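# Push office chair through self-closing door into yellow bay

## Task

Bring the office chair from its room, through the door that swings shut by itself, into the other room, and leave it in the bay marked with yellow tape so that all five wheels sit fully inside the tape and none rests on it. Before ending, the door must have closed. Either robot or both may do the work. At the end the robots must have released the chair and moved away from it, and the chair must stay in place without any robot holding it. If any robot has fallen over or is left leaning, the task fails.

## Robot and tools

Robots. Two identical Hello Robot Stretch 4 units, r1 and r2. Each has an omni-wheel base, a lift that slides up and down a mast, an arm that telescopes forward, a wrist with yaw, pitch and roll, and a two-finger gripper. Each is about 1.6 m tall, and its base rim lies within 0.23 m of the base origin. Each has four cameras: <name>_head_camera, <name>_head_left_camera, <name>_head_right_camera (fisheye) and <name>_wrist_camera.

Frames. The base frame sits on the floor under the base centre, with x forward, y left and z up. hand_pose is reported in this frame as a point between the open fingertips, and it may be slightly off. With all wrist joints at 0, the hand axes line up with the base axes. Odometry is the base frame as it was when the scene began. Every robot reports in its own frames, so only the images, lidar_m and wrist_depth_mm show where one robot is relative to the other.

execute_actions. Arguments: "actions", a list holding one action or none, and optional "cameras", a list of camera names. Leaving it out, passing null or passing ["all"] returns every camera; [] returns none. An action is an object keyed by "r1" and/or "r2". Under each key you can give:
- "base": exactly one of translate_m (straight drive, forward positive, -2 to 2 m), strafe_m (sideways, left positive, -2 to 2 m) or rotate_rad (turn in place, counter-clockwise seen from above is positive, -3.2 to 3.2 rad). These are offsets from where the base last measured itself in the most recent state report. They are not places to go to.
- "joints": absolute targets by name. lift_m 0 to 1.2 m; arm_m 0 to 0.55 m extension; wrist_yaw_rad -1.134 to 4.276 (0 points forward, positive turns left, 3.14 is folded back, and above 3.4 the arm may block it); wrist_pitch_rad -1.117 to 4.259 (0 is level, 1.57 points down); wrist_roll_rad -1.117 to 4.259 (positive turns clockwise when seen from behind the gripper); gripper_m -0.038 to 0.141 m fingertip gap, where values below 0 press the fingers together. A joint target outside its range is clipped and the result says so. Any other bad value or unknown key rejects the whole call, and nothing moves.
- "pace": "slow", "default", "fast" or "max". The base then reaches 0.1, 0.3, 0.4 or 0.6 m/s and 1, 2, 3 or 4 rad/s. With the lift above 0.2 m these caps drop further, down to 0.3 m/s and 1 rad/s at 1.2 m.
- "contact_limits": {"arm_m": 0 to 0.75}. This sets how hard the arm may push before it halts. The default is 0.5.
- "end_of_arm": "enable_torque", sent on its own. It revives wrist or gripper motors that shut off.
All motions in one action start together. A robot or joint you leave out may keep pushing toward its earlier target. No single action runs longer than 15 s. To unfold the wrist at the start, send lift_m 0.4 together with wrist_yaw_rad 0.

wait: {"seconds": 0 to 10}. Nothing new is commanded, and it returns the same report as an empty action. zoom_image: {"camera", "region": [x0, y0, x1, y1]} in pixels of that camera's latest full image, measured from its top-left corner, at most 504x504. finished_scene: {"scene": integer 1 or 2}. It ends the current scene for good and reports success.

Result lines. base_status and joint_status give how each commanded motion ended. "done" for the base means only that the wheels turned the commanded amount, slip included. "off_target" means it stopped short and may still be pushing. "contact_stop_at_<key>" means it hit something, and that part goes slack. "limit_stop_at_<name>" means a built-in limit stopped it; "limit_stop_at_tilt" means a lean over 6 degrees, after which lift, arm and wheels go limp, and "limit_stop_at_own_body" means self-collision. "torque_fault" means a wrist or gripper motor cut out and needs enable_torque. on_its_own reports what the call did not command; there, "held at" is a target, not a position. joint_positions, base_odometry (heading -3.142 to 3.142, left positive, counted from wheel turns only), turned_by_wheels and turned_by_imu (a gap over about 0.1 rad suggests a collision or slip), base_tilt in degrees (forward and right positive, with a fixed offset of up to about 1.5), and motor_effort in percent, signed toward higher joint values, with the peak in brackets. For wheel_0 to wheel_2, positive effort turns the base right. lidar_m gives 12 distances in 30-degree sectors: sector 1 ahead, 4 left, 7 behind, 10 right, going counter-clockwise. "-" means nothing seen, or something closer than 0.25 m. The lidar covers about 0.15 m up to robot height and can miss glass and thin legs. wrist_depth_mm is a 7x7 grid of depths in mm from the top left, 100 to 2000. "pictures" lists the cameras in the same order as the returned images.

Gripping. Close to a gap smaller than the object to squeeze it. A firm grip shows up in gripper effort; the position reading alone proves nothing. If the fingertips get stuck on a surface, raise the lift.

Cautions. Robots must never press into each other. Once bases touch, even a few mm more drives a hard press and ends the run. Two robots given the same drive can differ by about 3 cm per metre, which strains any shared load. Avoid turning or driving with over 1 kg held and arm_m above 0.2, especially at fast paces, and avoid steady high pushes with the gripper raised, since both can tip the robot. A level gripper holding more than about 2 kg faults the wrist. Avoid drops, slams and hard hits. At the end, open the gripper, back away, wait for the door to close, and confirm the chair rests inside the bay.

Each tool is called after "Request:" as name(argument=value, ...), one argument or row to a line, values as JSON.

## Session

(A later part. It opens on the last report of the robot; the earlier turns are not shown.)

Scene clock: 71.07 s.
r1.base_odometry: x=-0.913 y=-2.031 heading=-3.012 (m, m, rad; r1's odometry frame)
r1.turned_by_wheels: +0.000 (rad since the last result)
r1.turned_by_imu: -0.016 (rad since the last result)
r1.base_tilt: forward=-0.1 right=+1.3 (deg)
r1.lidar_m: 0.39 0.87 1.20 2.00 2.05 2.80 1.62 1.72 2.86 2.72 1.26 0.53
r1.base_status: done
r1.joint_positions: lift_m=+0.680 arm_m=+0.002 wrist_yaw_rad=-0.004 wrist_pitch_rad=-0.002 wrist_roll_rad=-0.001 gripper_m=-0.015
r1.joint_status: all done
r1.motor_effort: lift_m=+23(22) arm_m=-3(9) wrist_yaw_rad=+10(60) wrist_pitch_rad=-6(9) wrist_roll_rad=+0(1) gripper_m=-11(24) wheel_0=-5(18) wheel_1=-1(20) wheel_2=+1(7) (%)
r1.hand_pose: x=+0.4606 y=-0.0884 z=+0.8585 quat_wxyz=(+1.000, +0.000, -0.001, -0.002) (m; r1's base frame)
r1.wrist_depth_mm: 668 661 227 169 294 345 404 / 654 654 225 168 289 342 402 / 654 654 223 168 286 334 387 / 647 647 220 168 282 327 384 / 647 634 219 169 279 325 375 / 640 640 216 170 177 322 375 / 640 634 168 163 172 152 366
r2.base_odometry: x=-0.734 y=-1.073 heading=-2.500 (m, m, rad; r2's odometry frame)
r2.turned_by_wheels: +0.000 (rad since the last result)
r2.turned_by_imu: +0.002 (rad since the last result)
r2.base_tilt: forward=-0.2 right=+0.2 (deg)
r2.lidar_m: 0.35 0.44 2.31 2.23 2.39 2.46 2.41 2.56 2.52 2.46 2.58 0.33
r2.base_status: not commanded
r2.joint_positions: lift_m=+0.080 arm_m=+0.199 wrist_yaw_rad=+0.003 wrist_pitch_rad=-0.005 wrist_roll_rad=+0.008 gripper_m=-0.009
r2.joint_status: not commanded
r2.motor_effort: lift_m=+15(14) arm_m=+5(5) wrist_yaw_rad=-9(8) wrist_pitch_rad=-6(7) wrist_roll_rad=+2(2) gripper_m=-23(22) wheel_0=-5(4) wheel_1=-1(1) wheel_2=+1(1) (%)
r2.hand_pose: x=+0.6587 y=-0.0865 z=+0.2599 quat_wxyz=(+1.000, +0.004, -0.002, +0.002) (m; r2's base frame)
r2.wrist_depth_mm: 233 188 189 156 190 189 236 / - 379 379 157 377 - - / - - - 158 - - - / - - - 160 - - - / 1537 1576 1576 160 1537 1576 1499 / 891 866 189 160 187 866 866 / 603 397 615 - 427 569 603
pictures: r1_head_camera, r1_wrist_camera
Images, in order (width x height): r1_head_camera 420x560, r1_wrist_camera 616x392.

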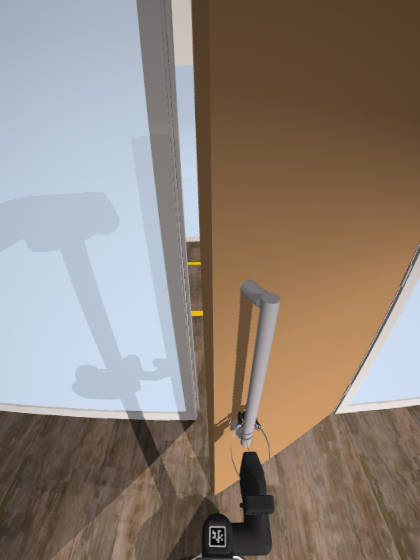

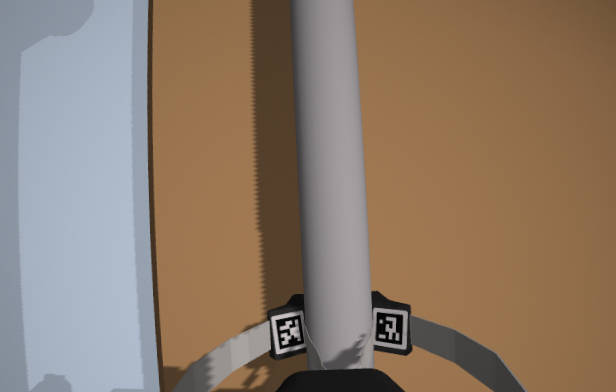

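Request:
execute_actions(
  actions=[
    {"r1":{"base":{"translate_m":-0.2},"joints":{"arm_m":0.2}},"r2":{"base":{"rotate_rad":-0.05},"pace":"slow"}},
  ],
  cameras=["r1_wrist_camera","r2_head_camera"],
)

Scene clock: 77.30 s.
r1.base_odometry: x=-0.715 y=-2.005 heading=-3.013 (m, m, rad; r1's odometry frame)
r1.turned_by_wheels: -0.001 (rad since the last result)
r1.turned_by_imu: -0.001 (rad since the last result)
r1.base_tilt: forward=-0.1 right=+1.2 (deg)
r1.lidar_m: 0.59 1.09 1.47 1.99 2.06 2.79 1.44 1.52 2.87 2.71 1.56 0.76
r1.base_status: done
r1.joint_positions: lift_m=+0.680 arm_m=+0.200 wrist_yaw_rad=-0.005 wrist_pitch_rad=-0.002 wrist_roll_rad=-0.001 gripper_m=-0.015
r1.joint_status: all done
r1.on_its_own: wrist_yaw_rad is at rest, and its effort (+15) is outside its rest range (-13 to +13)
r1.motor_effort: lift_m=+22(23) arm_m=+0(7) wrist_yaw_rad=+15(68) wrist_pitch_rad=-6(6) wrist_roll_rad=+0(1) gripper_m=-12(15) wheel_0=-9(7) wheel_1=-6(8) wheel_2=+0(24) (%)
r1.hand_pose: x=+0.6589 y=-0.0888 z=+0.8586 quat_wxyz=(+1.000, -0.001, -0.001, -0.002) (m; r1's base frame)
r1.wrist_depth_mm: 676 661 227 169 294 349 410 / 668 661 224 169 291 342 404 / 654 654 223 169 286 334 392 / 654 640 220 169 281 330 384 / 654 640 220 169 277 325 379 / 647 640 216 171 178 320 375 / 647 634 167 167 173 153 366
r2.base_odometry: x=-0.734 y=-1.073 heading=-2.549 (m, m, rad; r2's odometry frame)
r2.turned_by_wheels: -0.049 (rad since the last result)
r2.turned_by_imu: -0.047 (rad since the last result)
r2.base_tilt: forward=-0.2 right=+0.1 (deg)
r2.lidar_m: 0.36 0.41 2.37 2.23 2.38 2.55 2.39 2.52 2.57 2.45 2.55 0.34
r2.base_status: done
r2.joint_positions: lift_m=+0.080 arm_m=+0.199 wrist_yaw_rad=+0.001 wrist_pitch_rad=-0.005 wrist_roll_rad=+0.008 gripper_m=-0.009
r2.joint_status: not commanded
r2.motor_effort: lift_m=+14(14) arm_m=+5(5) wrist_yaw_rad=-3(57) wrist_pitch_rad=-4(5) wrist_roll_rad=+1(1) gripper_m=-18(24) wheel_0=+4(15) wheel_1=+2(5) wheel_2=+2(17) (%)
r2.hand_pose: x=+0.6585 y=-0.0872 z=+0.2600 quat_wxyz=(+1.000, +0.004, -0.002, +0.000) (m; r2's base frame)
r2.wrist_depth_mm: 232 187 188 152 189 189 235 / - 377 375 153 377 - - / - - - 154 - - - / - - - 155 - - - / 1618 1576 1576 156 1537 1576 1576 / 878 878 187 156 185 878 878 / 609 402 609 - 455 574 603
pictures: r1_wrist_camera, r2_head_camera
Images, in order (width x height): r1_wrist_camera 616x392, r2_head_camera 420x560.

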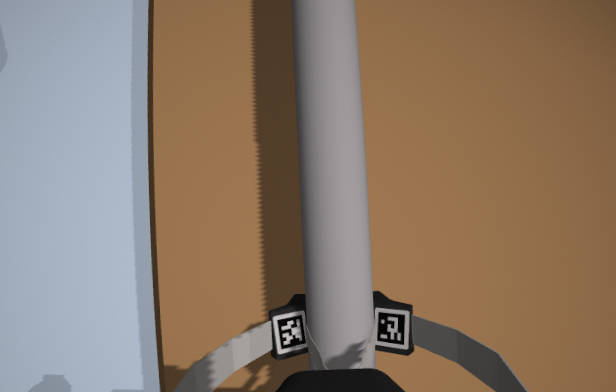

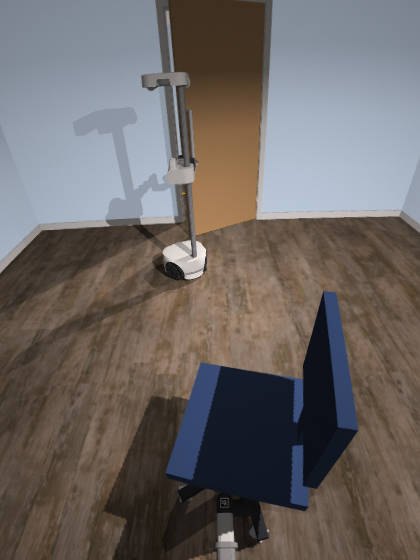

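Request:
execute_actions(
  actions=[
    {"r1":{"base":{"translate_m":-0.16},"joints":{"arm_m":0.375}}},
  ],
  cameras=[],
)

Scene clock: 81.17 s.
r1.base_odometry: x=-0.556 y=-1.984 heading=-3.014 (m, m, rad; r1's odometry frame)
r1.turned_by_wheels: -0.001 (rad since the last result)
r1.turned_by_imu: +0.000 (rad since the last result)
r1.base_tilt: forward=-0.2 right=+1.2 (deg)
r1.lidar_m: 0.75 1.25 1.70 2.01 2.07 2.82 1.29 1.35 2.86 2.73 1.80 0.97
r1.base_status: done
r1.joint_positions: lift_m=+0.680 arm_m=+0.375 wrist_yaw_rad=+0.001 wrist_pitch_rad=-0.003 wrist_roll_rad=-0.001 gripper_m=-0.015
r1.joint_status: all done
r1.motor_effort: lift_m=+22(22) arm_m=+2(8) wrist_yaw_rad=-3(53) wrist_pitch_rad=-4(5) wrist_roll_rad=+0(1) gripper_m=-8(14) wheel_0=-4(14) wheel_1=-5(10) wheel_2=+2(22) (%)
r1.hand_pose: x=+0.8342 y=-0.0871 z=+0.8587 quat_wxyz=(+1.000, +0.000, -0.001, +0.001) (m; r1's base frame)
r1.wrist_depth_mm: 654 654 229 170 290 340 394 / 647 647 227 170 289 334 387 / 654 640 226 168 286 329 379 / 647 640 224 166 281 322 370 / 634 621 222 165 277 319 366 / 627 634 217 165 185 317 364 / 627 627 164 162 179 291 355
r2.base_odometry: x=-0.734 y=-1.073 heading=-2.549 (m, m, rad; r2's odometry frame)
r2.turned_by_wheels: +0.000 (rad since the last result)
r2.turned_by_imu: +0.001 (rad since the last result)
r2.base_tilt: forward=-0.2 right=+0.1 (deg)
r2.lidar_m: 0.33 0.41 2.39 2.23 2.36 2.50 2.40 2.53 2.57 2.47 2.53 0.33
r2.base_status: not commanded
r2.joint_positions: lift_m=+0.080 arm_m=+0.199 wrist_yaw_rad=+0.001 wrist_pitch_rad=-0.005 wrist_roll_rad=+0.008 gripper_m=-0.009
r2.joint_status: not commanded
r2.motor_effort: lift_m=+14(14) arm_m=+5(5) wrist_yaw_rad=-2(1) wrist_pitch_rad=-6(4) wrist_roll_rad=+2(1) gripper_m=-18(19) wheel_0=+4(4) wheel_1=+2(2) wheel_2=+2(2) (%)
r2.hand_pose: x=+0.6585 y=-0.0872 z=+0.2600 quat_wxyz=(+1.000, +0.004, -0.002, +0.000) (m; r2's base frame)
r2.wrist_depth_mm: 233 189 187 152 189 189 236 / - 375 373 153 377 - - / - - - 154 - - - / - - - 155 - - - / 1576 1576 1576 156 1576 1576 1537 / 891 891 188 156 185 854 854 / 609 394 609 - 455 574 603
pictures: none
No camera images: the call's "cameras" was empty. Leave "cameras" out to get every camera's image.

Request:
execute_actions(
  actions=[
    {"r1":{"base":{"strafe_m":-0.12},"joints":{"arm_m":0.215,"wrist_yaw_rad":0.1}}},
  ],
  cameras=["r1_wrist_camera"],
)

Scene clock: 86.63 s.
r1.base_odometry: x=-0.572 y=-1.865 heading=-3.015 (m, m, rad; r1's odometry frame)
r1.turned_by_wheels: -0.001 (rad since the last result)
r1.turned_by_imu: -0.043 (rad since the last result)
r1.base_tilt: forward=-0.1 right=+1.2 (deg)
r1.lidar_m: 0.61 1.23 1.66 2.10 2.18 2.87 1.26 1.35 2.77 2.59 1.87 0.95
r1.base_status: done
r1.joint_positions: lift_m=+0.680 arm_m=+0.216 wrist_yaw_rad=+0.094 wrist_pitch_rad=-0.002 wrist_roll_rad=-0.001 gripper_m=-0.015
r1.joint_status: all done
r1.on_its_own: wrist_yaw_rad is at rest, and its effort (+18) is outside its rest range (-13 to +13)
r1.motor_effort: lift_m=+22(22) arm_m=-6(20) wrist_yaw_rad=+18(39) wrist_pitch_rad=-6(7) wrist_roll_rad=+0(0) gripper_m=-11(20) wheel_0=-9(15) wheel_1=-7(22) wheel_2=+0(6) (%)
r1.hand_pose: x=+0.6824 y=-0.0601 z=+0.8584 quat_wxyz=(+0.999, +0.000, -0.001, +0.047) (m; r1's base frame)
r1.wrist_depth_mm: 854 213 220 170 319 415 554 / 854 209 218 170 314 410 539 / 820 208 217 171 309 399 525 / 831 209 215 172 303 389 508 / 831 213 212 174 300 379 500 / 831 220 210 179 179 379 484 / 809 798 164 169 175 151 473
r2.base_odometry: x=-0.734 y=-1.073 heading=-2.549 (m, m, rad; r2's odometry frame)
r2.turned_by_wheels: +0.000 (rad since the last result)
r2.turned_by_imu: +0.001 (rad since the last result)
r2.base_tilt: forward=-0.2 right=+0.1 (deg)
r2.lidar_m: 0.35 0.42 2.37 2.21 2.38 2.49 2.42 2.54 2.58 2.46 2.55 0.35
r2.base_status: not commanded
r2.joint_positions: lift_m=+0.080 arm_m=+0.199 wrist_yaw_rad=+0.001 wrist_pitch_rad=-0.005 wrist_roll_rad=+0.008 gripper_m=-0.009
r2.joint_status: not commanded
r2.motor_effort: lift_m=+14(14) arm_m=+5(5) wrist_yaw_rad=+0(3) wrist_pitch_rad=-5(7) wrist_roll_rad=+1(1) gripper_m=-18(20) wheel_0=+4(4) wheel_1=+3(3) wheel_2=+2(2) (%)
r2.hand_pose: x=+0.6585 y=-0.0872 z=+0.2600 quat_wxyz=(+1.000, +0.004, -0.002, +0.000) (m; r2's base frame)
r2.wrist_depth_mm: 234 187 187 152 189 189 236 / - 375 377 153 377 - - / - - - 154 - - - / - - - 155 - - - / 1537 1576 1576 156 1618 1576 1537 / 866 891 189 156 185 854 878 / 603 402 609 - 455 569 609
pictures: r1_wrist_camera
Images, in order (width x height): r1_wrist_camera 616x392.

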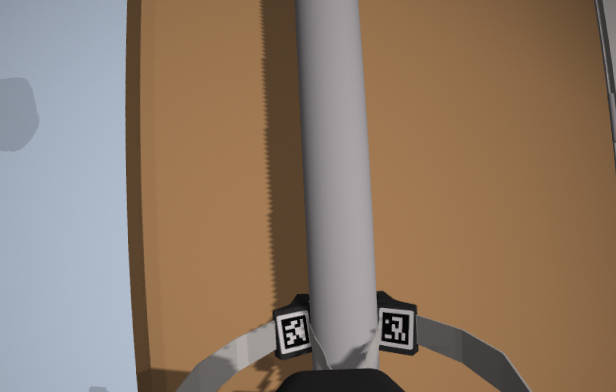

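Request:
execute_actions(
  actions=[
    {"r1":{"base":{"strafe_m":-0.23},"joints":{"arm_m":0.065,"wrist_yaw_rad":0.2}}},
  ],
  cameras=["r1_wrist_camera","r1_head_camera"],
)

Scene clock: 91.63 s.
r1.base_odometry: x=-0.601 y=-1.637 heading=-3.015 (m, m, rad; r1's odometry frame)
r1.turned_by_wheels: +0.000 (rad since the last result)
r1.turned_by_imu: -0.341 (rad since the last result)
r1.base_tilt: forward=-0.2 right=+1.2 (deg)
r1.lidar_m: 0.41 1.24 1.27 2.00 2.24 2.45 3.68 1.26 3.16 2.51 2.48 1.52
r1.base_status: done
r1.joint_positions: lift_m=+0.680 arm_m=+0.067 wrist_yaw_rad=+0.207 wrist_pitch_rad=-0.002 wrist_roll_rad=-0.001 gripper_m=-0.015
r1.joint_status: all done
r1.on_its_own: wrist_yaw_rad is at rest, and its effort (-20) is outside its rest range (-13 to +13)
r1.motor_effort: lift_m=+22(22) arm_m=-9(22) wrist_yaw_rad=-20(42) wrist_pitch_rad=-6(12) wrist_roll_rad=+0(2) gripper_m=-12(23) wheel_0=+1(13) wheel_1=-4(24) wheel_2=+9(13) (%)
r1.hand_pose: x=+0.5377 y=-0.0262 z=+0.8585 quat_wxyz=(+0.995, -0.001, -0.001, +0.103) (m; r1's base frame)
r1.wrist_depth_mm: 145 157 224 170 1008 1060 1098 / 143 157 221 170 1008 1042 1098 / 142 155 218 170 946 1042 1078 / 141 154 214 167 891 1042 1098 / 141 151 211 165 842 1025 1060 / 140 149 198 166 185 1025 1078 / 140 146 170 162 176 569 1060
r2.base_odometry: x=-0.734 y=-1.073 heading=-2.549 (m, m, rad; r2's odometry frame)
r2.turned_by_wheels: +0.000 (rad since the last result)
r2.turned_by_imu: +0.001 (rad since the last result)
r2.base_tilt: forward=-0.2 right=+0.1 (deg)
r2.lidar_m: 0.35 0.44 2.37 2.23 2.35 2.50 2.40 2.52 2.56 2.47 2.53 0.35
r2.base_status: not commanded
r2.joint_positions: lift_m=+0.080 arm_m=+0.199 wrist_yaw_rad=+0.001 wrist_pitch_rad=-0.005 wrist_roll_rad=+0.008 gripper_m=-0.009
r2.joint_status: not commanded
r2.motor_effort: lift_m=+14(14) arm_m=+6(5) wrist_yaw_rad=-2(0) wrist_pitch_rad=-7(5) wrist_roll_rad=+1(1) gripper_m=-20(18) wheel_0=+4(4) wheel_1=+3(2) wheel_2=+2(2) (%)
r2.hand_pose: x=+0.6585 y=-0.0872 z=+0.2600 quat_wxyz=(+1.000, +0.004, -0.002, +0.000) (m; r2's base frame)
r2.wrist_depth_mm: 234 188 188 152 189 188 236 / - 377 377 153 377 - - / - - - 154 - - - / - - - 156 - - - / 1576 1576 1537 156 1537 1537 1537 / 866 878 187 156 185 878 866 / 609 397 615 - 452 569 597
pictures: r1_head_camera, r1_wrist_camera
Images, in order (width x height): r1_head_camera 420x560, r1_wrist_camera 616x392.

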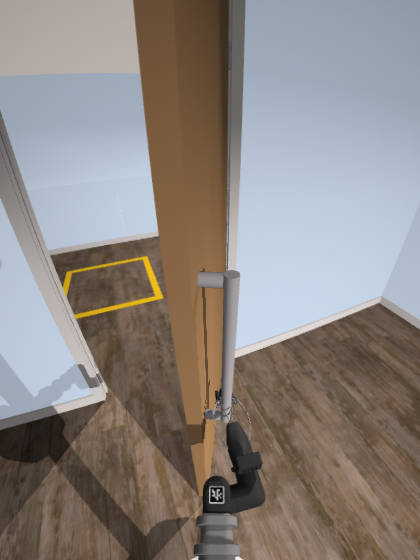

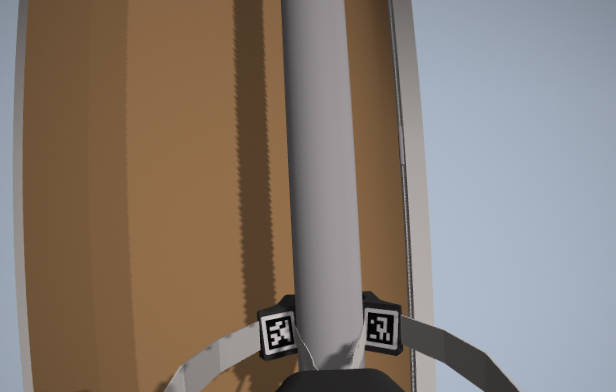

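Request:
execute_actions(
  actions=[
    {"r1":{"base":{"strafe_m":-0.3},"joints":{"arm_m":0.085,"wrist_yaw_rad":0.6}}},
  ],
  cameras=["r1_wrist_camera","r1_head_camera"],
)

Scene clock: 96.60 s.
r1.base_odometry: x=-0.639 y=-1.340 heading=-3.014 (m, m, rad; r1's odometry frame)
r1.turned_by_wheels: +0.000 (rad since the last result)
r1.turned_by_imu: +0.200 (rad since the last result)
r1.base_tilt: forward=-0.1 right=+1.2 (deg)
r1.lidar_m: 0.42 0.40 1.52 2.51 2.53 3.03 1.25 1.31 2.50 2.19 2.23 1.38
r1.base_status: done
r1.joint_positions: lift_m=+0.680 arm_m=+0.084 wrist_yaw_rad=+0.610 wrist_pitch_rad=-0.002 wrist_roll_rad=-0.001 gripper_m=-0.015
r1.joint_status: all done
r1.on_its_own: wrist_yaw_rad is at rest, and its effort (-30) is outside its rest range (-13 to +13)
r1.motor_effort: lift_m=+19(22) arm_m=+5(9) wrist_yaw_rad=-30(100) wrist_pitch_rad=-6(14) wrist_roll_rad=+1(2) gripper_m=-8(29) wheel_0=+8(32) wheel_1=+1(16) wheel_2=-6(19) (%)
r1.hand_pose: x=+0.5417 y=+0.0937 z=+0.8588 quat_wxyz=(+0.954, +0.000, -0.001, +0.300) (m; r1's base frame)
r1.wrist_depth_mm: 151 169 190 130 309 433 634 / 150 168 188 128 303 415 615 / 150 167 187 126 297 404 603 / 148 165 186 125 291 394 591 / 147 163 187 124 286 387 554 / 147 161 181 124 267 377 535 / 146 157 163 122 216 343 512
r2.base_odometry: x=-0.734 y=-1.073 heading=-2.549 (m, m, rad; r2's odometry frame)
r2.turned_by_wheels: +0.000 (rad since the last result)
r2.turned_by_imu: +0.001 (rad since the last result)
r2.base_tilt: forward=-0.2 right=+0.1 (deg)
r2.lidar_m: 0.36 0.44 2.40 2.23 2.37 2.51 2.41 2.53 2.57 2.44 2.56 0.31
r2.base_status: not commanded
r2.joint_positions: lift_m=+0.080 arm_m=+0.199 wrist_yaw_rad=+0.001 wrist_pitch_rad=-0.005 wrist_roll_rad=+0.008 gripper_m=-0.009
r2.joint_status: not commanded
r2.motor_effort: lift_m=+14(14) arm_m=+6(5) wrist_yaw_rad=-1(3) wrist_pitch_rad=-7(5) wrist_roll_rad=+2(1) gripper_m=-18(16) wheel_0=+4(4) wheel_1=+3(3) wheel_2=+2(2) (%)
r2.hand_pose: x=+0.6585 y=-0.0872 z=+0.2600 quat_wxyz=(+1.000, +0.004, -0.002, +0.000) (m; r2's base frame)
r2.wrist_depth_mm: 233 188 188 152 189 189 235 / - 373 375 153 379 - - / - - - 154 - - - / - - - 155 - - - / 1576 1576 1576 157 1576 1537 1576 / 866 891 188 156 185 866 866 / 603 399 609 - 452 574 609
pictures: r1_head_camera, r1_wrist_camera
Images, in order (width x height): r1_head_camera 420x560, r1_wrist_camera 616x392.

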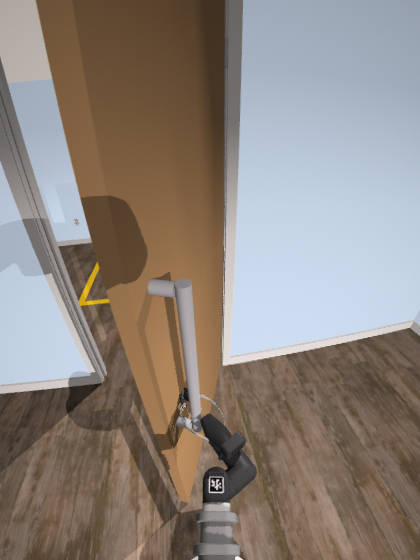

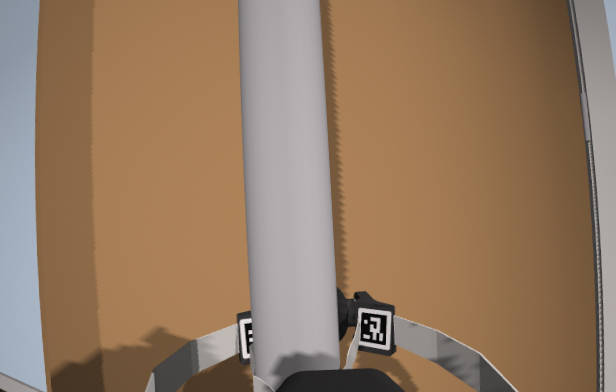

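Request:
execute_actions(
  actions=[
    {"r1":{"base":{"strafe_m":-0.3},"joints":{"arm_m":0.05}},"r2":{"base":{"translate_m":0.5},"pace":"slow"}},
  ],
  cameras=["r1_wrist_camera","r1_head_camera","r2_head_camera"],
)

Scene clock: 105.53 s.
r1.base_odometry: x=-0.678 y=-1.043 heading=-3.014 (m, m, rad; r1's odometry frame)
r1.turned_by_wheels: +0.000 (rad since the last result)
r1.turned_by_imu: -0.001 (rad since the last result)
r1.base_tilt: forward=+0.0 right=+1.3 (deg)
r1.lidar_m: 0.44 0.38 1.57 2.79 2.83 0.79 0.81 3.49 2.13 1.90 1.92 1.48
r1.base_status: done
r1.joint_positions: lift_m=+0.680 arm_m=+0.051 wrist_yaw_rad=+0.604 wrist_pitch_rad=-0.002 wrist_roll_rad=-0.001 gripper_m=-0.015
r1.joint_status: all done
r1.motor_effort: lift_m=+19(19) arm_m=-3(8) wrist_yaw_rad=-10(43) wrist_pitch_rad=-6(7) wrist_roll_rad=+1(2) gripper_m=-16(17) wheel_0=+3(24) wheel_1=-8(8) wheel_2=+10(11) (%)
r1.hand_pose: x=+0.5087 y=+0.0918 z=+0.8587 quat_wxyz=(+0.955, +0.000, -0.001, +0.297) (m; r1's base frame)
r1.wrist_depth_mm: 173 164 217 173 597 931 866 / 172 163 216 171 569 946 866 / 170 162 213 170 539 931 854 / 169 160 210 170 521 931 854 / 168 158 208 171 500 917 866 / 1756 156 202 171 186 904 842 / 1808 153 166 165 172 152 854
r2.base_odometry: x=-1.149 y=-1.352 heading=-2.550 (m, m, rad; r2's odometry frame)
r2.turned_by_wheels: -0.001 (rad since the last result)
r2.turned_by_imu: -0.003 (rad since the last result)
r2.base_tilt: forward=-0.2 right=+0.0 (deg)
r2.lidar_m: 0.33 0.46 2.39 2.23 2.34 3.02 2.92 3.02 2.57 2.45 2.55 0.30
r2.base_status: done
r2.joint_positions: lift_m=+0.080 arm_m=+0.199 wrist_yaw_rad=-0.012 wrist_pitch_rad=-0.005 wrist_roll_rad=+0.008 gripper_m=-0.010
r2.joint_status: not commanded
r2.on_its_own: wrist_yaw_rad is at rest, and its effort (+32) is outside its rest range (-13 to +13)
r2.motor_effort: lift_m=+14(14) arm_m=+6(5) wrist_yaw_rad=+32(36) wrist_pitch_rad=-6(5) wrist_roll_rad=+1(1) gripper_m=-15(17) wheel_0=-5(6) wheel_1=+0(6) wheel_2=-7(10) (%)
r2.hand_pose: x=+0.6574 y=-0.0908 z=+0.2601 quat_wxyz=(+1.000, +0.004, -0.003, -0.006) (m; r2's base frame)
r2.wrist_depth_mm: 235 187 189 148 176 188 203 / - - 375 150 338 - - / - - - 150 - - - / - - - 152 1255 - - / 1537 1537 1618 152 991 991 1537 / 878 878 186 153 182 809 854 / 609 574 399 - 609 399 603
pictures: r1_head_camera, r1_wrist_camera, r2_head_camera
Images, in order (width x height): r1_head_camera 420x560, r1_wrist_camera 616x392, r2_head_camera 420x560.

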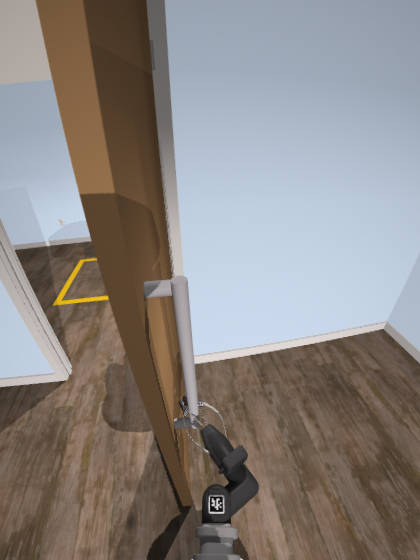

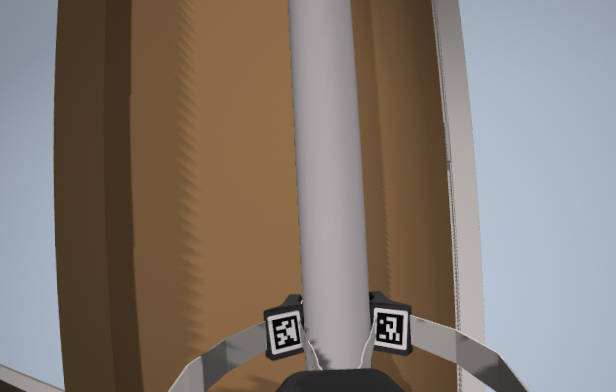

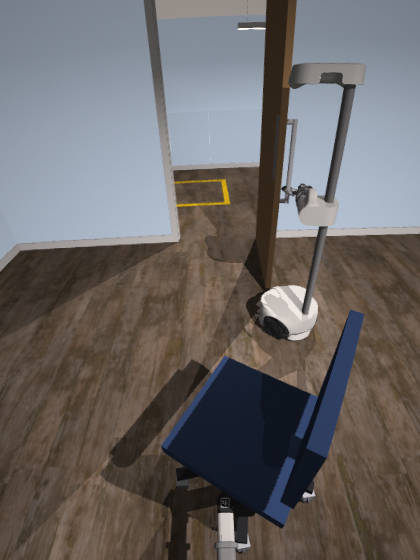

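Request:
execute_actions(
  actions=[
    {"r1":{"base":{"strafe_m":-0.25},"joints":{"arm_m":0.145,"wrist_yaw_rad":0.72}},"r2":{"joints":{"arm_m":0.26}}},
  ],
  cameras=["r1_wrist_camera","r2_head_left_camera","r2_head_camera"],
)

Scene clock: 113.53 s.
r1.base_odometry: x=-0.710 y=-0.795 heading=-3.014 (m, m, rad; r1's odometry frame)
r1.turned_by_wheels: +0.000 (rad since the last result)
r1.turned_by_imu: +0.136 (rad since the last result)
r1.base_tilt: forward=-0.1 right=+1.2 (deg)
r1.lidar_m: 0.50 0.45 1.81 3.03 0.87 0.75 - 2.64 1.82 1.69 1.75 1.44
r1.base_status: done
r1.joint_positions: lift_m=+0.680 arm_m=+0.145 wrist_yaw_rad=+0.726 wrist_pitch_rad=-0.002 wrist_roll_rad=-0.001 gripper_m=-0.015
r1.joint_status: all done
r1.on_its_own: wrist_yaw_rad is at rest, and its effort (-17) is outside its rest range (-13 to +13)
r1.motor_effort: lift_m=+19(19) arm_m=+3(18) wrist_yaw_rad=-17(96) wrist_pitch_rad=-7(7) wrist_roll_rad=+1(1) gripper_m=-7(18) wheel_0=+4(25) wheel_1=+1(16) wheel_2=+1(9) (%)
r1.hand_pose: x=+0.5892 y=+0.1262 z=+0.8587 quat_wxyz=(+0.935, +0.000, -0.001, +0.355) (m; r1's base frame)
r1.wrist_depth_mm: 142 163 208 144 442 842 798 / 141 161 206 144 421 842 798 / 139 161 203 143 413 854 798 / 138 159 201 141 399 831 788 / 139 157 198 140 392 788 778 / 138 155 189 140 338 759 798 / 135 152 168 138 177 585 798
r2.base_odometry: x=-1.149 y=-1.352 heading=-2.550 (m, m, rad; r2's odometry frame)
r2.turned_by_wheels: +0.000 (rad since the last result)
r2.turned_by_imu: +0.002 (rad since the last result)
r2.base_tilt: forward=-0.2 right=+0.1 (deg)
r2.lidar_m: 0.36 0.53 2.38 2.26 2.34 3.03 2.93 3.02 2.56 2.46 2.53 0.36
r2.base_status: not commanded
r2.joint_positions: lift_m=+0.080 arm_m=+0.258 wrist_yaw_rad=-0.009 wrist_pitch_rad=-0.005 wrist_roll_rad=+0.008 gripper_m=-0.009
r2.joint_status: all done
r2.on_its_own: wrist_yaw_rad is at rest, and its effort (+26) is outside its rest range (-13 to +13)
r2.motor_effort: lift_m=+14(14) arm_m=+10(14) wrist_yaw_rad=+26(44) wrist_pitch_rad=-5(5) wrist_roll_rad=+1(1) gripper_m=-18(17) wheel_0=-7(7) wheel_1=-1(1) wheel_2=-6(9) (%)
r2.hand_pose: x=+0.7169 y=-0.0900 z=+0.2600 quat_wxyz=(+1.000, +0.004, -0.003, -0.004) (m; r2's base frame)
r2.wrist_depth_mm: 233 188 189 148 175 188 203 / - - 375 150 338 - - / - - - 151 1576 - - / - - - 152 1618 - - / 1618 1661 1576 153 1366 960 891 / 891 878 187 153 182 891 878 / 603 574 418 - 609 397 603
pictures: r1_wrist_camera, r2_head_camera, r2_head_left_camera
Images, in order (width x height): r1_wrist_camera 616x392, r2_head_camera 420x560, r2_head_left_camera 420x672.

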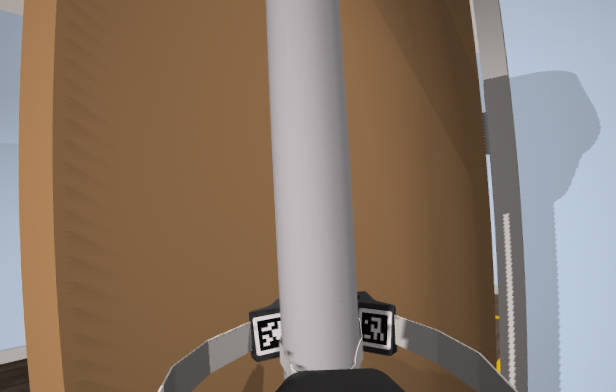

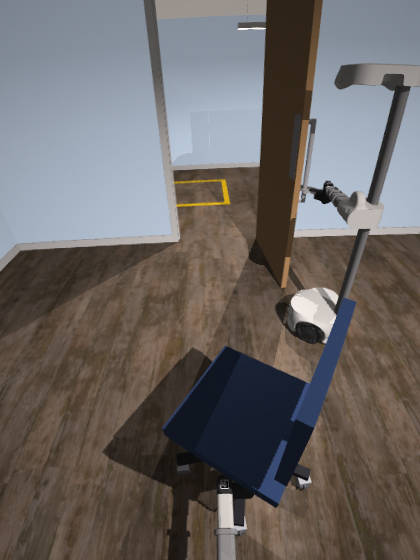

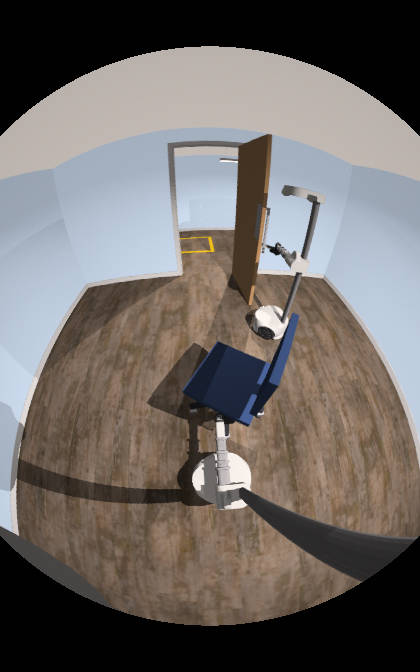

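Request:
execute_actions(
  actions=[
    {"r2":{"base":{"translate_m":1.2}}},
  ],
  cameras=["r2_head_left_camera","r2_head_camera","r1_head_left_camera"],
)

Scene clock: 121.30 s.
r1.base_odometry: x=-0.710 y=-0.795 heading=-3.014 (m, m, rad; r1's odometry frame)
r1.turned_by_wheels: +0.000 (rad since the last result)
r1.turned_by_imu: -0.003 (rad since the last result)
r1.base_tilt: forward=-0.2 right=+1.2 (deg)
r1.lidar_m: 0.50 0.43 0.37 0.46 0.58 4.30 - 2.60 1.80 1.69 1.73 1.44
r1.base_status: not commanded
r1.joint_positions: lift_m=+0.680 arm_m=+0.145 wrist_yaw_rad=+0.728 wrist_pitch_rad=-0.002 wrist_roll_rad=-0.001 gripper_m=-0.015
r1.joint_status: not commanded
r1.on_its_own: wrist_yaw_rad is at rest, and its effort (-23) is outside its rest range (-13 to +13)
r1.motor_effort: lift_m=+19(19) arm_m=+3(3) wrist_yaw_rad=-23(24) wrist_pitch_rad=-7(7) wrist_roll_rad=+1(1) gripper_m=-7(8) wheel_0=+5(5) wheel_1=+1(1) wheel_2=+0(0) (%)
r1.hand_pose: x=+0.5890 y=+0.1267 z=+0.8587 quat_wxyz=(+0.934, +0.000, -0.001, +0.356) (m; r1's base frame)
r1.wrist_depth_mm: 144 167 212 147 442 854 798 / 143 166 210 146 430 831 798 / 142 165 208 144 413 842 788 / 141 163 205 144 402 809 798 / 140 161 202 144 394 778 798 / 141 159 192 142 362 759 798 / 139 156 175 140 177 615 809
r2.base_odometry: x=-2.145 y=-2.021 heading=-2.550 (m, m, rad; r2's odometry frame)
r2.turned_by_wheels: +0.001 (rad since the last result)
r2.turned_by_imu: +0.007 (rad since the last result)
r2.base_tilt: forward=-0.2 right=+0.1 (deg)
r2.lidar_m: 0.35 0.55 2.38 2.26 2.39 3.27 - 3.51 2.53 0.67 0.59 0.32
r2.base_status: done
r2.joint_positions: lift_m=+0.080 arm_m=+0.258 wrist_yaw_rad=+0.002 wrist_pitch_rad=-0.005 wrist_roll_rad=+0.008 gripper_m=-0.010
r2.joint_status: not commanded
r2.motor_effort: lift_m=+14(14) arm_m=+9(10) wrist_yaw_rad=-6(36) wrist_pitch_rad=-3(5) wrist_roll_rad=+1(0) gripper_m=-16(18) wheel_0=+4(9) wheel_1=+2(5) wheel_2=+3(17) (%)
r2.hand_pose: x=+0.7178 y=-0.0870 z=+0.2601 quat_wxyz=(+1.000, +0.004, -0.003, +0.001) (m; r2's base frame)
r2.wrist_depth_mm: 234 188 189 143 189 188 236 / 1205 1205 375 145 382 741 597 / 1229 1229 - 146 - 854 609 / 1255 1255 - 146 - 854 615 / 1255 1229 1576 148 1229 866 609 / 878 878 188 148 184 759 615 / 603 580 544 - 647 569 569
pictures: r1_head_left_camera, r2_head_camera, r2_head_left_camera
Images, in order (width x height): r1_head_left_camera 420x672, r2_head_camera 420x560, r2_head_left_camera 420x672.

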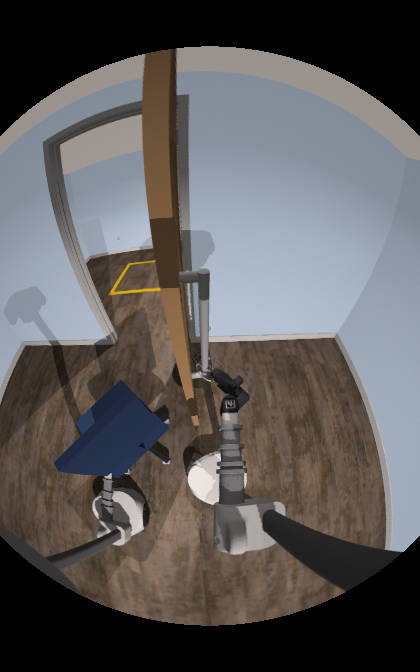

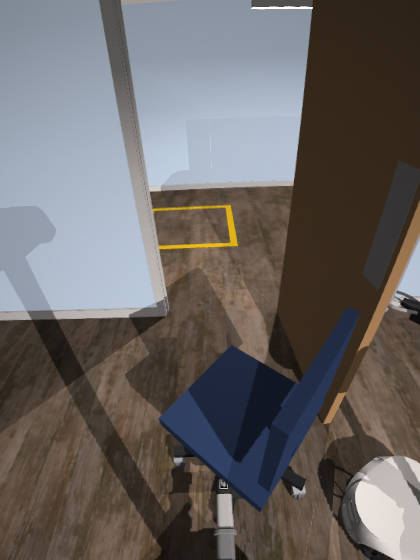

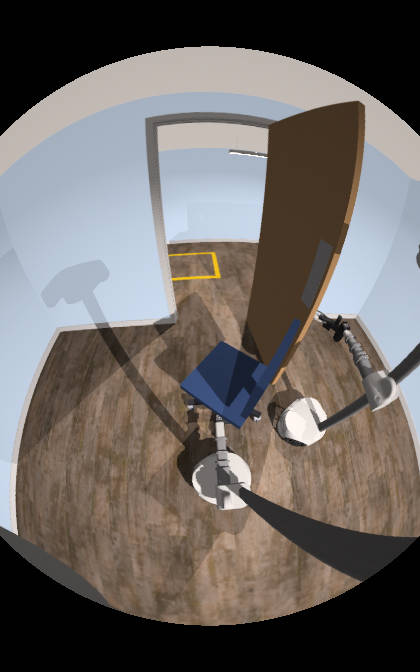

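Request:
execute_actions(
  actions=[
    {"r2":{"base":{"translate_m":1.0},"pace":"fast"}},
  ],
  cameras=["r2_head_left_camera","r2_head_camera"],
)

Scene clock: 127.50 s.
r1.base_odometry: x=-0.710 y=-0.795 heading=-3.014 (m, m, rad; r1's odometry frame)
r1.turned_by_wheels: +0.000 (rad since the last result)
r1.turned_by_imu: -0.002 (rad since the last result)
r1.base_tilt: forward=-0.1 right=+1.2 (deg)
r1.lidar_m: 0.50 0.45 0.74 3.03 3.10 4.12 - 2.60 1.82 1.70 1.77 1.43
r1.base_status: not commanded
r1.joint_positions: lift_m=+0.680 arm_m=+0.145 wrist_yaw_rad=+0.728 wrist_pitch_rad=-0.002 wrist_roll_rad=-0.001 gripper_m=-0.015
r1.joint_status: not commanded
r1.on_its_own: wrist_yaw_rad is at rest, and its effort (-22) is outside its rest range (-13 to +13)
r1.motor_effort: lift_m=+19(19) arm_m=+3(3) wrist_yaw_rad=-22(22) wrist_pitch_rad=-7(7) wrist_roll_rad=+1(1) gripper_m=-7(5) wheel_0=+4(4) wheel_1=+1(1) wheel_2=+0(1) (%)
r1.hand_pose: x=+0.5890 y=+0.1267 z=+0.8587 quat_wxyz=(+0.934, +0.000, -0.001, +0.356) (m; r1's base frame)
r1.wrist_depth_mm: 144 167 213 148 445 866 809 / 143 166 211 145 427 842 798 / 142 165 208 144 415 854 788 / 141 163 206 144 407 831 788 / 140 162 204 144 394 788 788 / 142 160 193 142 364 759 798 / 139 156 175 140 177 621 798
r2.base_odometry: x=-2.974 y=-2.580 heading=-2.549 (m, m, rad; r2's odometry frame)
r2.turned_by_wheels: +0.001 (rad since the last result)
r2.turned_by_imu: +0.005 (rad since the last result)
r2.base_tilt: forward=-0.2 right=+0.1 (deg)
r2.lidar_m: 0.34 0.60 1.00 2.29 2.41 3.26 - 0.74 0.55 0.50 0.52 0.33
r2.base_status: done
r2.joint_positions: lift_m=+0.080 arm_m=+0.258 wrist_yaw_rad=+0.001 wrist_pitch_rad=-0.005 wrist_roll_rad=+0.008 gripper_m=-0.009
r2.joint_status: not commanded
r2.motor_effort: lift_m=+14(14) arm_m=+9(9) wrist_yaw_rad=-4(10) wrist_pitch_rad=-6(4) wrist_roll_rad=+1(0) gripper_m=-17(19) wheel_0=+3(13) wheel_1=+0(8) wheel_2=+5(17) (%)
r2.hand_pose: x=+0.7179 y=-0.0871 z=+0.2601 quat_wxyz=(+1.000, +0.004, -0.003, +0.001) (m; r2's base frame)
r2.wrist_depth_mm: 234 189 189 142 190 189 244 / - - 377 143 379 - - / - - - 144 - - - / - - - 145 - - - / 1576 1537 1537 146 1537 1537 1576 / 866 878 189 147 185 878 878 / 609 569 597 - 647 569 609
pictures: r2_head_camera, r2_head_left_camera
Images, in order (width x height): r2_head_camera 420x560, r2_head_left_camera 420x672.

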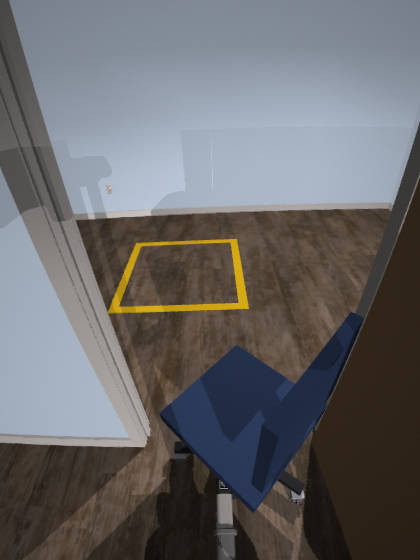

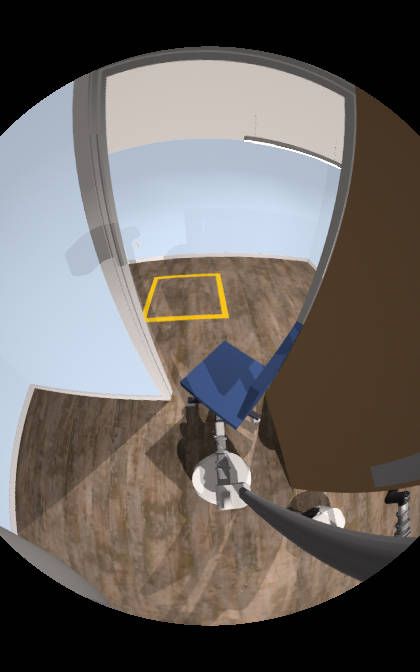

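Request:
execute_actions(
  actions=[
    {"r2":{"base":{"translate_m":0.9},"pace":"fast"}},
  ],
  cameras=[],
)

Request:
execute_actions(
  actions=[
    {"r2":{"base":{"rotate_rad":0.13},"joints":{"arm_m":0.33},"pace":"slow"}},
  ],
  cameras=["r2_head_left_camera","r2_head_camera"],
)

Scene clock: 137.23 s.
r1.base_odometry: x=-0.710 y=-0.795 heading=-3.014 (m, m, rad; r1's odometry frame)
r1.turned_by_wheels: +0.000 (rad since the last result)
r1.turned_by_imu: -0.002 (rad since the last result)
r1.base_tilt: forward=-0.2 right=+1.2 (deg)
r1.lidar_m: 0.47 0.45 1.84 3.02 3.12 4.06 - 2.61 1.79 1.68 1.76 1.40
r1.base_status: not commanded
r1.joint_positions: lift_m=+0.680 arm_m=+0.145 wrist_yaw_rad=+0.728 wrist_pitch_rad=-0.002 wrist_roll_rad=-0.001 gripper_m=-0.015
r1.joint_status: not commanded
r1.on_its_own: wrist_yaw_rad is at rest, and its effort (-23) is outside its rest range (-13 to +13)
r1.motor_effort: lift_m=+19(19) arm_m=+3(3) wrist_yaw_rad=-23(23) wrist_pitch_rad=-7(7) wrist_roll_rad=+1(2) gripper_m=-7(7) wheel_0=+4(4) wheel_1=+1(1) wheel_2=+0(0) (%)
r1.hand_pose: x=+0.5890 y=+0.1267 z=+0.8587 quat_wxyz=(+0.934, +0.000, -0.001, +0.356) (m; r1's base frame)
r1.wrist_depth_mm: 145 167 212 147 445 866 788 / 143 166 211 146 430 842 798 / 142 165 208 144 418 831 788 / 141 163 206 144 404 809 788 / 140 162 203 144 392 778 798 / 141 159 193 142 364 759 798 / 139 156 174 140 177 615 798
r2.base_odometry: x=-3.721 y=-3.083 heading=-2.549 (m, m, rad; r2's odometry frame)
r2.turned_by_wheels: +0.001 (rad since the last result)
r2.turned_by_imu: +0.004 (rad since the last result)
r2.base_tilt: forward=-0.2 right=+0.1 (deg)
r2.lidar_m: 0.30 0.60 2.40 0.37 0.40 3.29 - 0.71 0.48 0.48 2.52 0.34
r2.base_status: done
r2.joint_positions: lift_m=+0.080 arm_m=+0.258 wrist_yaw_rad=+0.001 wrist_pitch_rad=-0.005 wrist_roll_rad=+0.008 gripper_m=-0.009
r2.joint_status: not commanded
r2.motor_effort: lift_m=+14(14) arm_m=+8(9) wrist_yaw_rad=-1(13) wrist_pitch_rad=-6(5) wrist_roll_rad=+1(1) gripper_m=-18(17) wheel_0=+2(12) wheel_1=+1(9) wheel_2=+4(15) (%)
r2.hand_pose: x=+0.7179 y=-0.0872 z=+0.2600 quat_wxyz=(+1.000, +0.004, -0.003, +0.000) (m; r2's base frame)
r2.wrist_depth_mm: 234 189 189 141 190 189 236 / - - 379 142 379 - - / - - - 143 - - - / - - - 144 - - - / 1618 1661 1618 145 1618 1537 1537 / 866 891 189 146 186 878 854 / 615 574 609 - 647 574 603
pictures: none
No camera images: the call's "cameras" was empty. Leave "cameras" out to get every camera's image.

Scene clock: 139.20 s.
r1.base_odometry: x=-0.710 y=-0.795 heading=-3.014 (m, m, rad; r1's odometry frame)
r1.turned_by_wheels: +0.000 (rad since the last result)
r1.turned_by_imu: -0.001 (rad since the last result)
r1.base_tilt: forward=-0.2 right=+1.2 (deg)
r1.lidar_m: 0.49 0.45 1.81 3.03 3.10 4.08 - 2.58 1.78 1.67 1.76 1.42
r1.base_status: not commanded
r1.joint_positions: lift_m=+0.680 arm_m=+0.145 wrist_yaw_rad=+0.728 wrist_pitch_rad=-0.002 wrist_roll_rad=-0.001 gripper_m=-0.015
r1.joint_status: not commanded
r1.on_its_own: wrist_yaw_rad is at rest, and its effort (-23) is outside its rest range (-13 to +13)
r1.motor_effort: lift_m=+19(19) arm_m=+3(3) wrist_yaw_rad=-23(23) wrist_pitch_rad=-7(7) wrist_roll_rad=+1(1) gripper_m=-6(7) wheel_0=+5(5) wheel_1=+1(1) wheel_2=+0(1) (%)
r1.hand_pose: x=+0.5890 y=+0.1267 z=+0.8587 quat_wxyz=(+0.934, +0.000, -0.001, +0.356) (m; r1's base frame)
r1.wrist_depth_mm: 144 167 212 147 445 854 798 / 144 167 211 146 430 842 798 / 143 165 208 144 415 854 788 / 141 163 206 144 404 831 798 / 140 162 203 144 394 788 788 / 141 159 192 142 362 750 788 / 139 156 174 140 177 615 809
r2.base_odometry: x=-3.721 y=-3.083 heading=-2.418 (m, m, rad; r2's odometry frame)
r2.turned_by_wheels: +0.130 (rad since the last result)
r2.turned_by_imu: +0.123 (rad since the last result)
r2.base_tilt: forward=-0.1 right=+0.1 (deg)
r2.lidar_m: 0.39 0.74 2.33 0.38 0.43 3.82 1.49 0.61 0.46 0.50 2.63 0.46
r2.base_status: done
r2.joint_positions: lift_m=+0.080 arm_m=+0.328 wrist_yaw_rad=-0.001 wrist_pitch_rad=-0.006 wrist_roll_rad=+0.008 gripper_m=-0.010
r2.joint_status: all done
r2.motor_effort: lift_m=+14(14) arm_m=+11(12) wrist_yaw_rad=+2(81) wrist_pitch_rad=-5(4) wrist_roll_rad=+2(1) gripper_m=-15(19) wheel_0=+2(22) wheel_1=+1(10) wheel_2=+0(25) (%)
r2.hand_pose: x=+0.7873 y=-0.0876 z=+0.2603 quat_wxyz=(+1.000, +0.004, -0.003, +0.000) (m; r2's base frame)
r2.wrist_depth_mm: 232 188 188 148 189 189 234 / - - 375 149 377 - - / - - - 150 - - - / - - - 151 - - - / 1618 1576 1618 152 1576 1537 1537 / 891 891 183 152 184 878 891 / 603 569 609 - 654 574 609
pictures: r2_head_camera, r2_head_left_camera
Images, in order (width x height): r2_head_camera 420x560, r2_head_left_camera 420x672.

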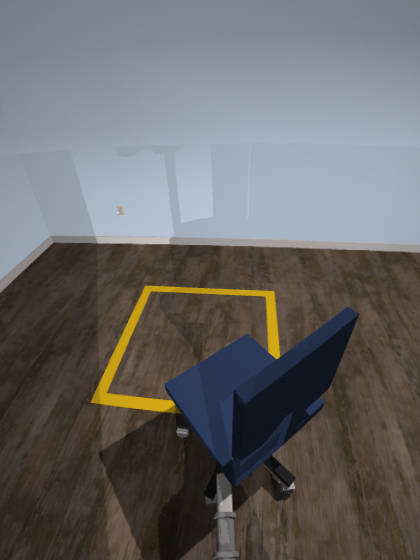

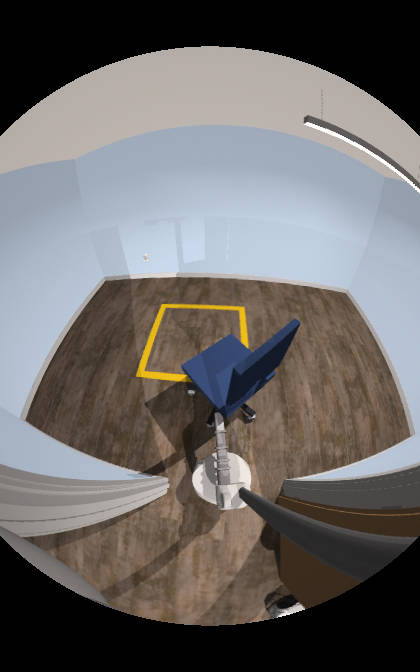

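Request:
execute_actions(
  actions=[
    {"r2":{"base":{"translate_m":0.75}},"r1":{"joints":{"gripper_m":0.05,"arm_m":0.0}}},
  ],
  cameras=["r2_head_left_camera","r2_head_camera","r1_head_camera","r1_wrist_camera"],
)

Scene clock: 145.90 s.
r1.base_odometry: x=-0.710 y=-0.795 heading=-3.013 (m, m, rad; r1's odometry frame)
r1.turned_by_wheels: +0.000 (rad since the last result)
r1.turned_by_imu: -0.017 (rad since the last result)
r1.base_tilt: forward=-0.2 right=+1.2 (deg)
r1.lidar_m: 0.51 0.45 1.77 3.02 3.07 4.02 - 2.67 1.81 1.69 1.75 1.43
r1.base_status: not commanded
r1.joint_positions: lift_m=+0.680 arm_m=+0.097 wrist_yaw_rad=+0.728 wrist_pitch_rad=-0.003 wrist_roll_rad=-0.001 gripper_m=+0.050
r1.joint_status: arm_m contact_stop (moved -0.047 of -0.145); the others done
r1.on_its_own: arm_m is slack since a contact_stop (your +0.000 is given up); wrist_yaw_rad is at rest, and its effort (-21) is outside its rest range (-13 to +13)
r1.motor_effort: lift_m=+19(19) arm_m=+0(23) wrist_yaw_rad=-21(40) wrist_pitch_rad=-5(11) wrist_roll_rad=+1(2) gripper_m=-4(31) wheel_0=+5(7) wheel_1=+2(7) wheel_2=+3(12) (%)
r1.hand_pose: x=+0.5416 y=+0.1266 z=+0.8589 quat_wxyz=(+0.935, +0.000, -0.001, +0.356) (m; r1's base frame)
r1.wrist_depth_mm: - 213 256 211 525 891 842 / - 211 264 207 504 878 831 / - 209 259 204 492 866 831 / - 208 258 202 477 878 820 / - 209 253 203 466 842 831 / - 207 226 202 210 820 831 / - 203 227 196 413 597 842
r2.base_odometry: x=-4.283 y=-3.578 heading=-2.419 (m, m, rad; r2's odometry frame)
r2.turned_by_wheels: +0.000 (rad since the last result)
r2.turned_by_imu: -0.007 (rad since the last result)
r2.base_tilt: forward=-0.2 right=+0.1 (deg)
r2.lidar_m: 0.44 2.16 2.26 2.20 1.03 0.85 1.61 0.97 1.29 2.50 2.58 0.48
r2.base_status: done
r2.joint_positions: lift_m=+0.080 arm_m=+0.328 wrist_yaw_rad=-0.007 wrist_pitch_rad=-0.005 wrist_roll_rad=+0.008 gripper_m=-0.010
r2.joint_status: not commanded
r2.on_its_own: wrist_yaw_rad is at rest, and its effort (+20) is outside its rest range (-13 to +13)
r2.motor_effort: lift_m=+14(14) arm_m=+9(11) wrist_yaw_rad=+20(36) wrist_pitch_rad=-5(4) wrist_roll_rad=+2(2) gripper_m=-18(18) wheel_0=-2(7) wheel_1=+0(6) wheel_2=-3(19) (%)
r2.hand_pose: x=+0.7871 y=-0.0893 z=+0.2601 quat_wxyz=(+1.000, +0.004, -0.003, -0.003) (m; r2's base frame)
r2.wrist_depth_mm: 234 203 189 150 177 189 236 / 1576 1537 377 150 272 375 1397 / 1576 1537 1537 151 1430 1397 1397 / 1576 1576 1537 153 1464 1464 1430 / 1537 1537 1499 153 1430 1397 1366 / 878 878 189 154 182 878 878 / 603 574 615 - 609 564 597
pictures: r1_head_camera, r1_wrist_camera, r2_head_camera, r2_head_left_camera
Images, in order (width x height): r1_head_camera 420x560, r1_wrist_camera 616x392, r2_head_camera 420x560, r2_head_left_camera 420x672.

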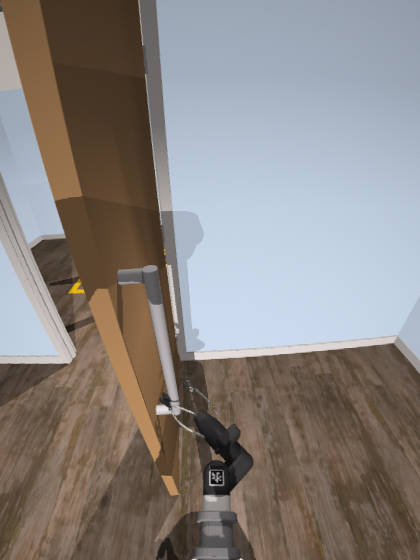

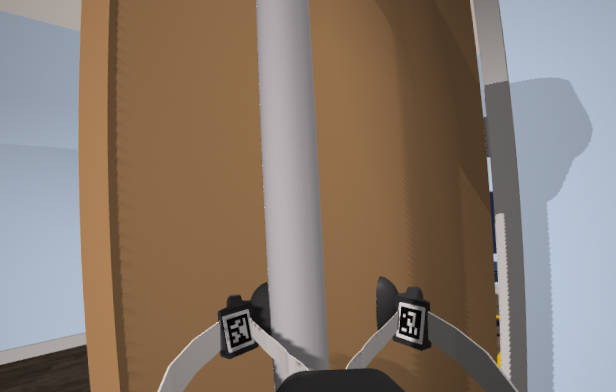

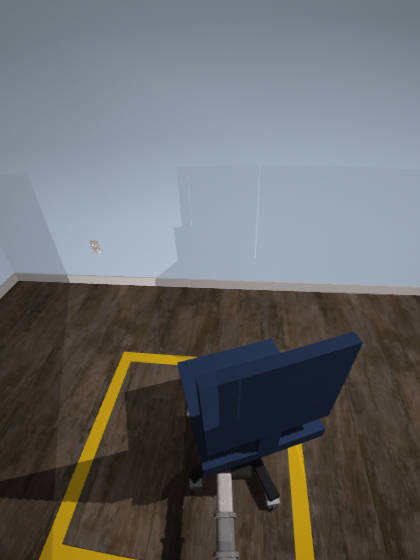

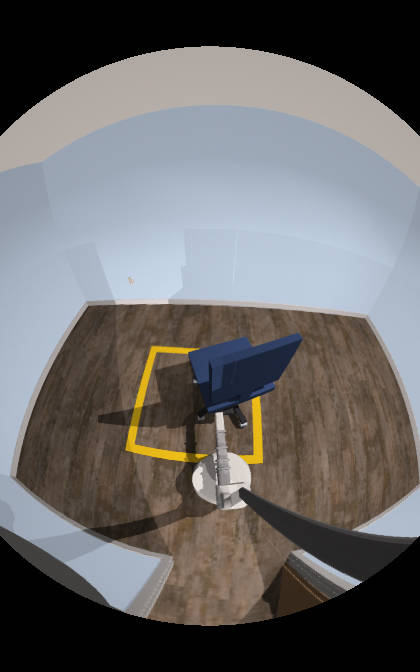

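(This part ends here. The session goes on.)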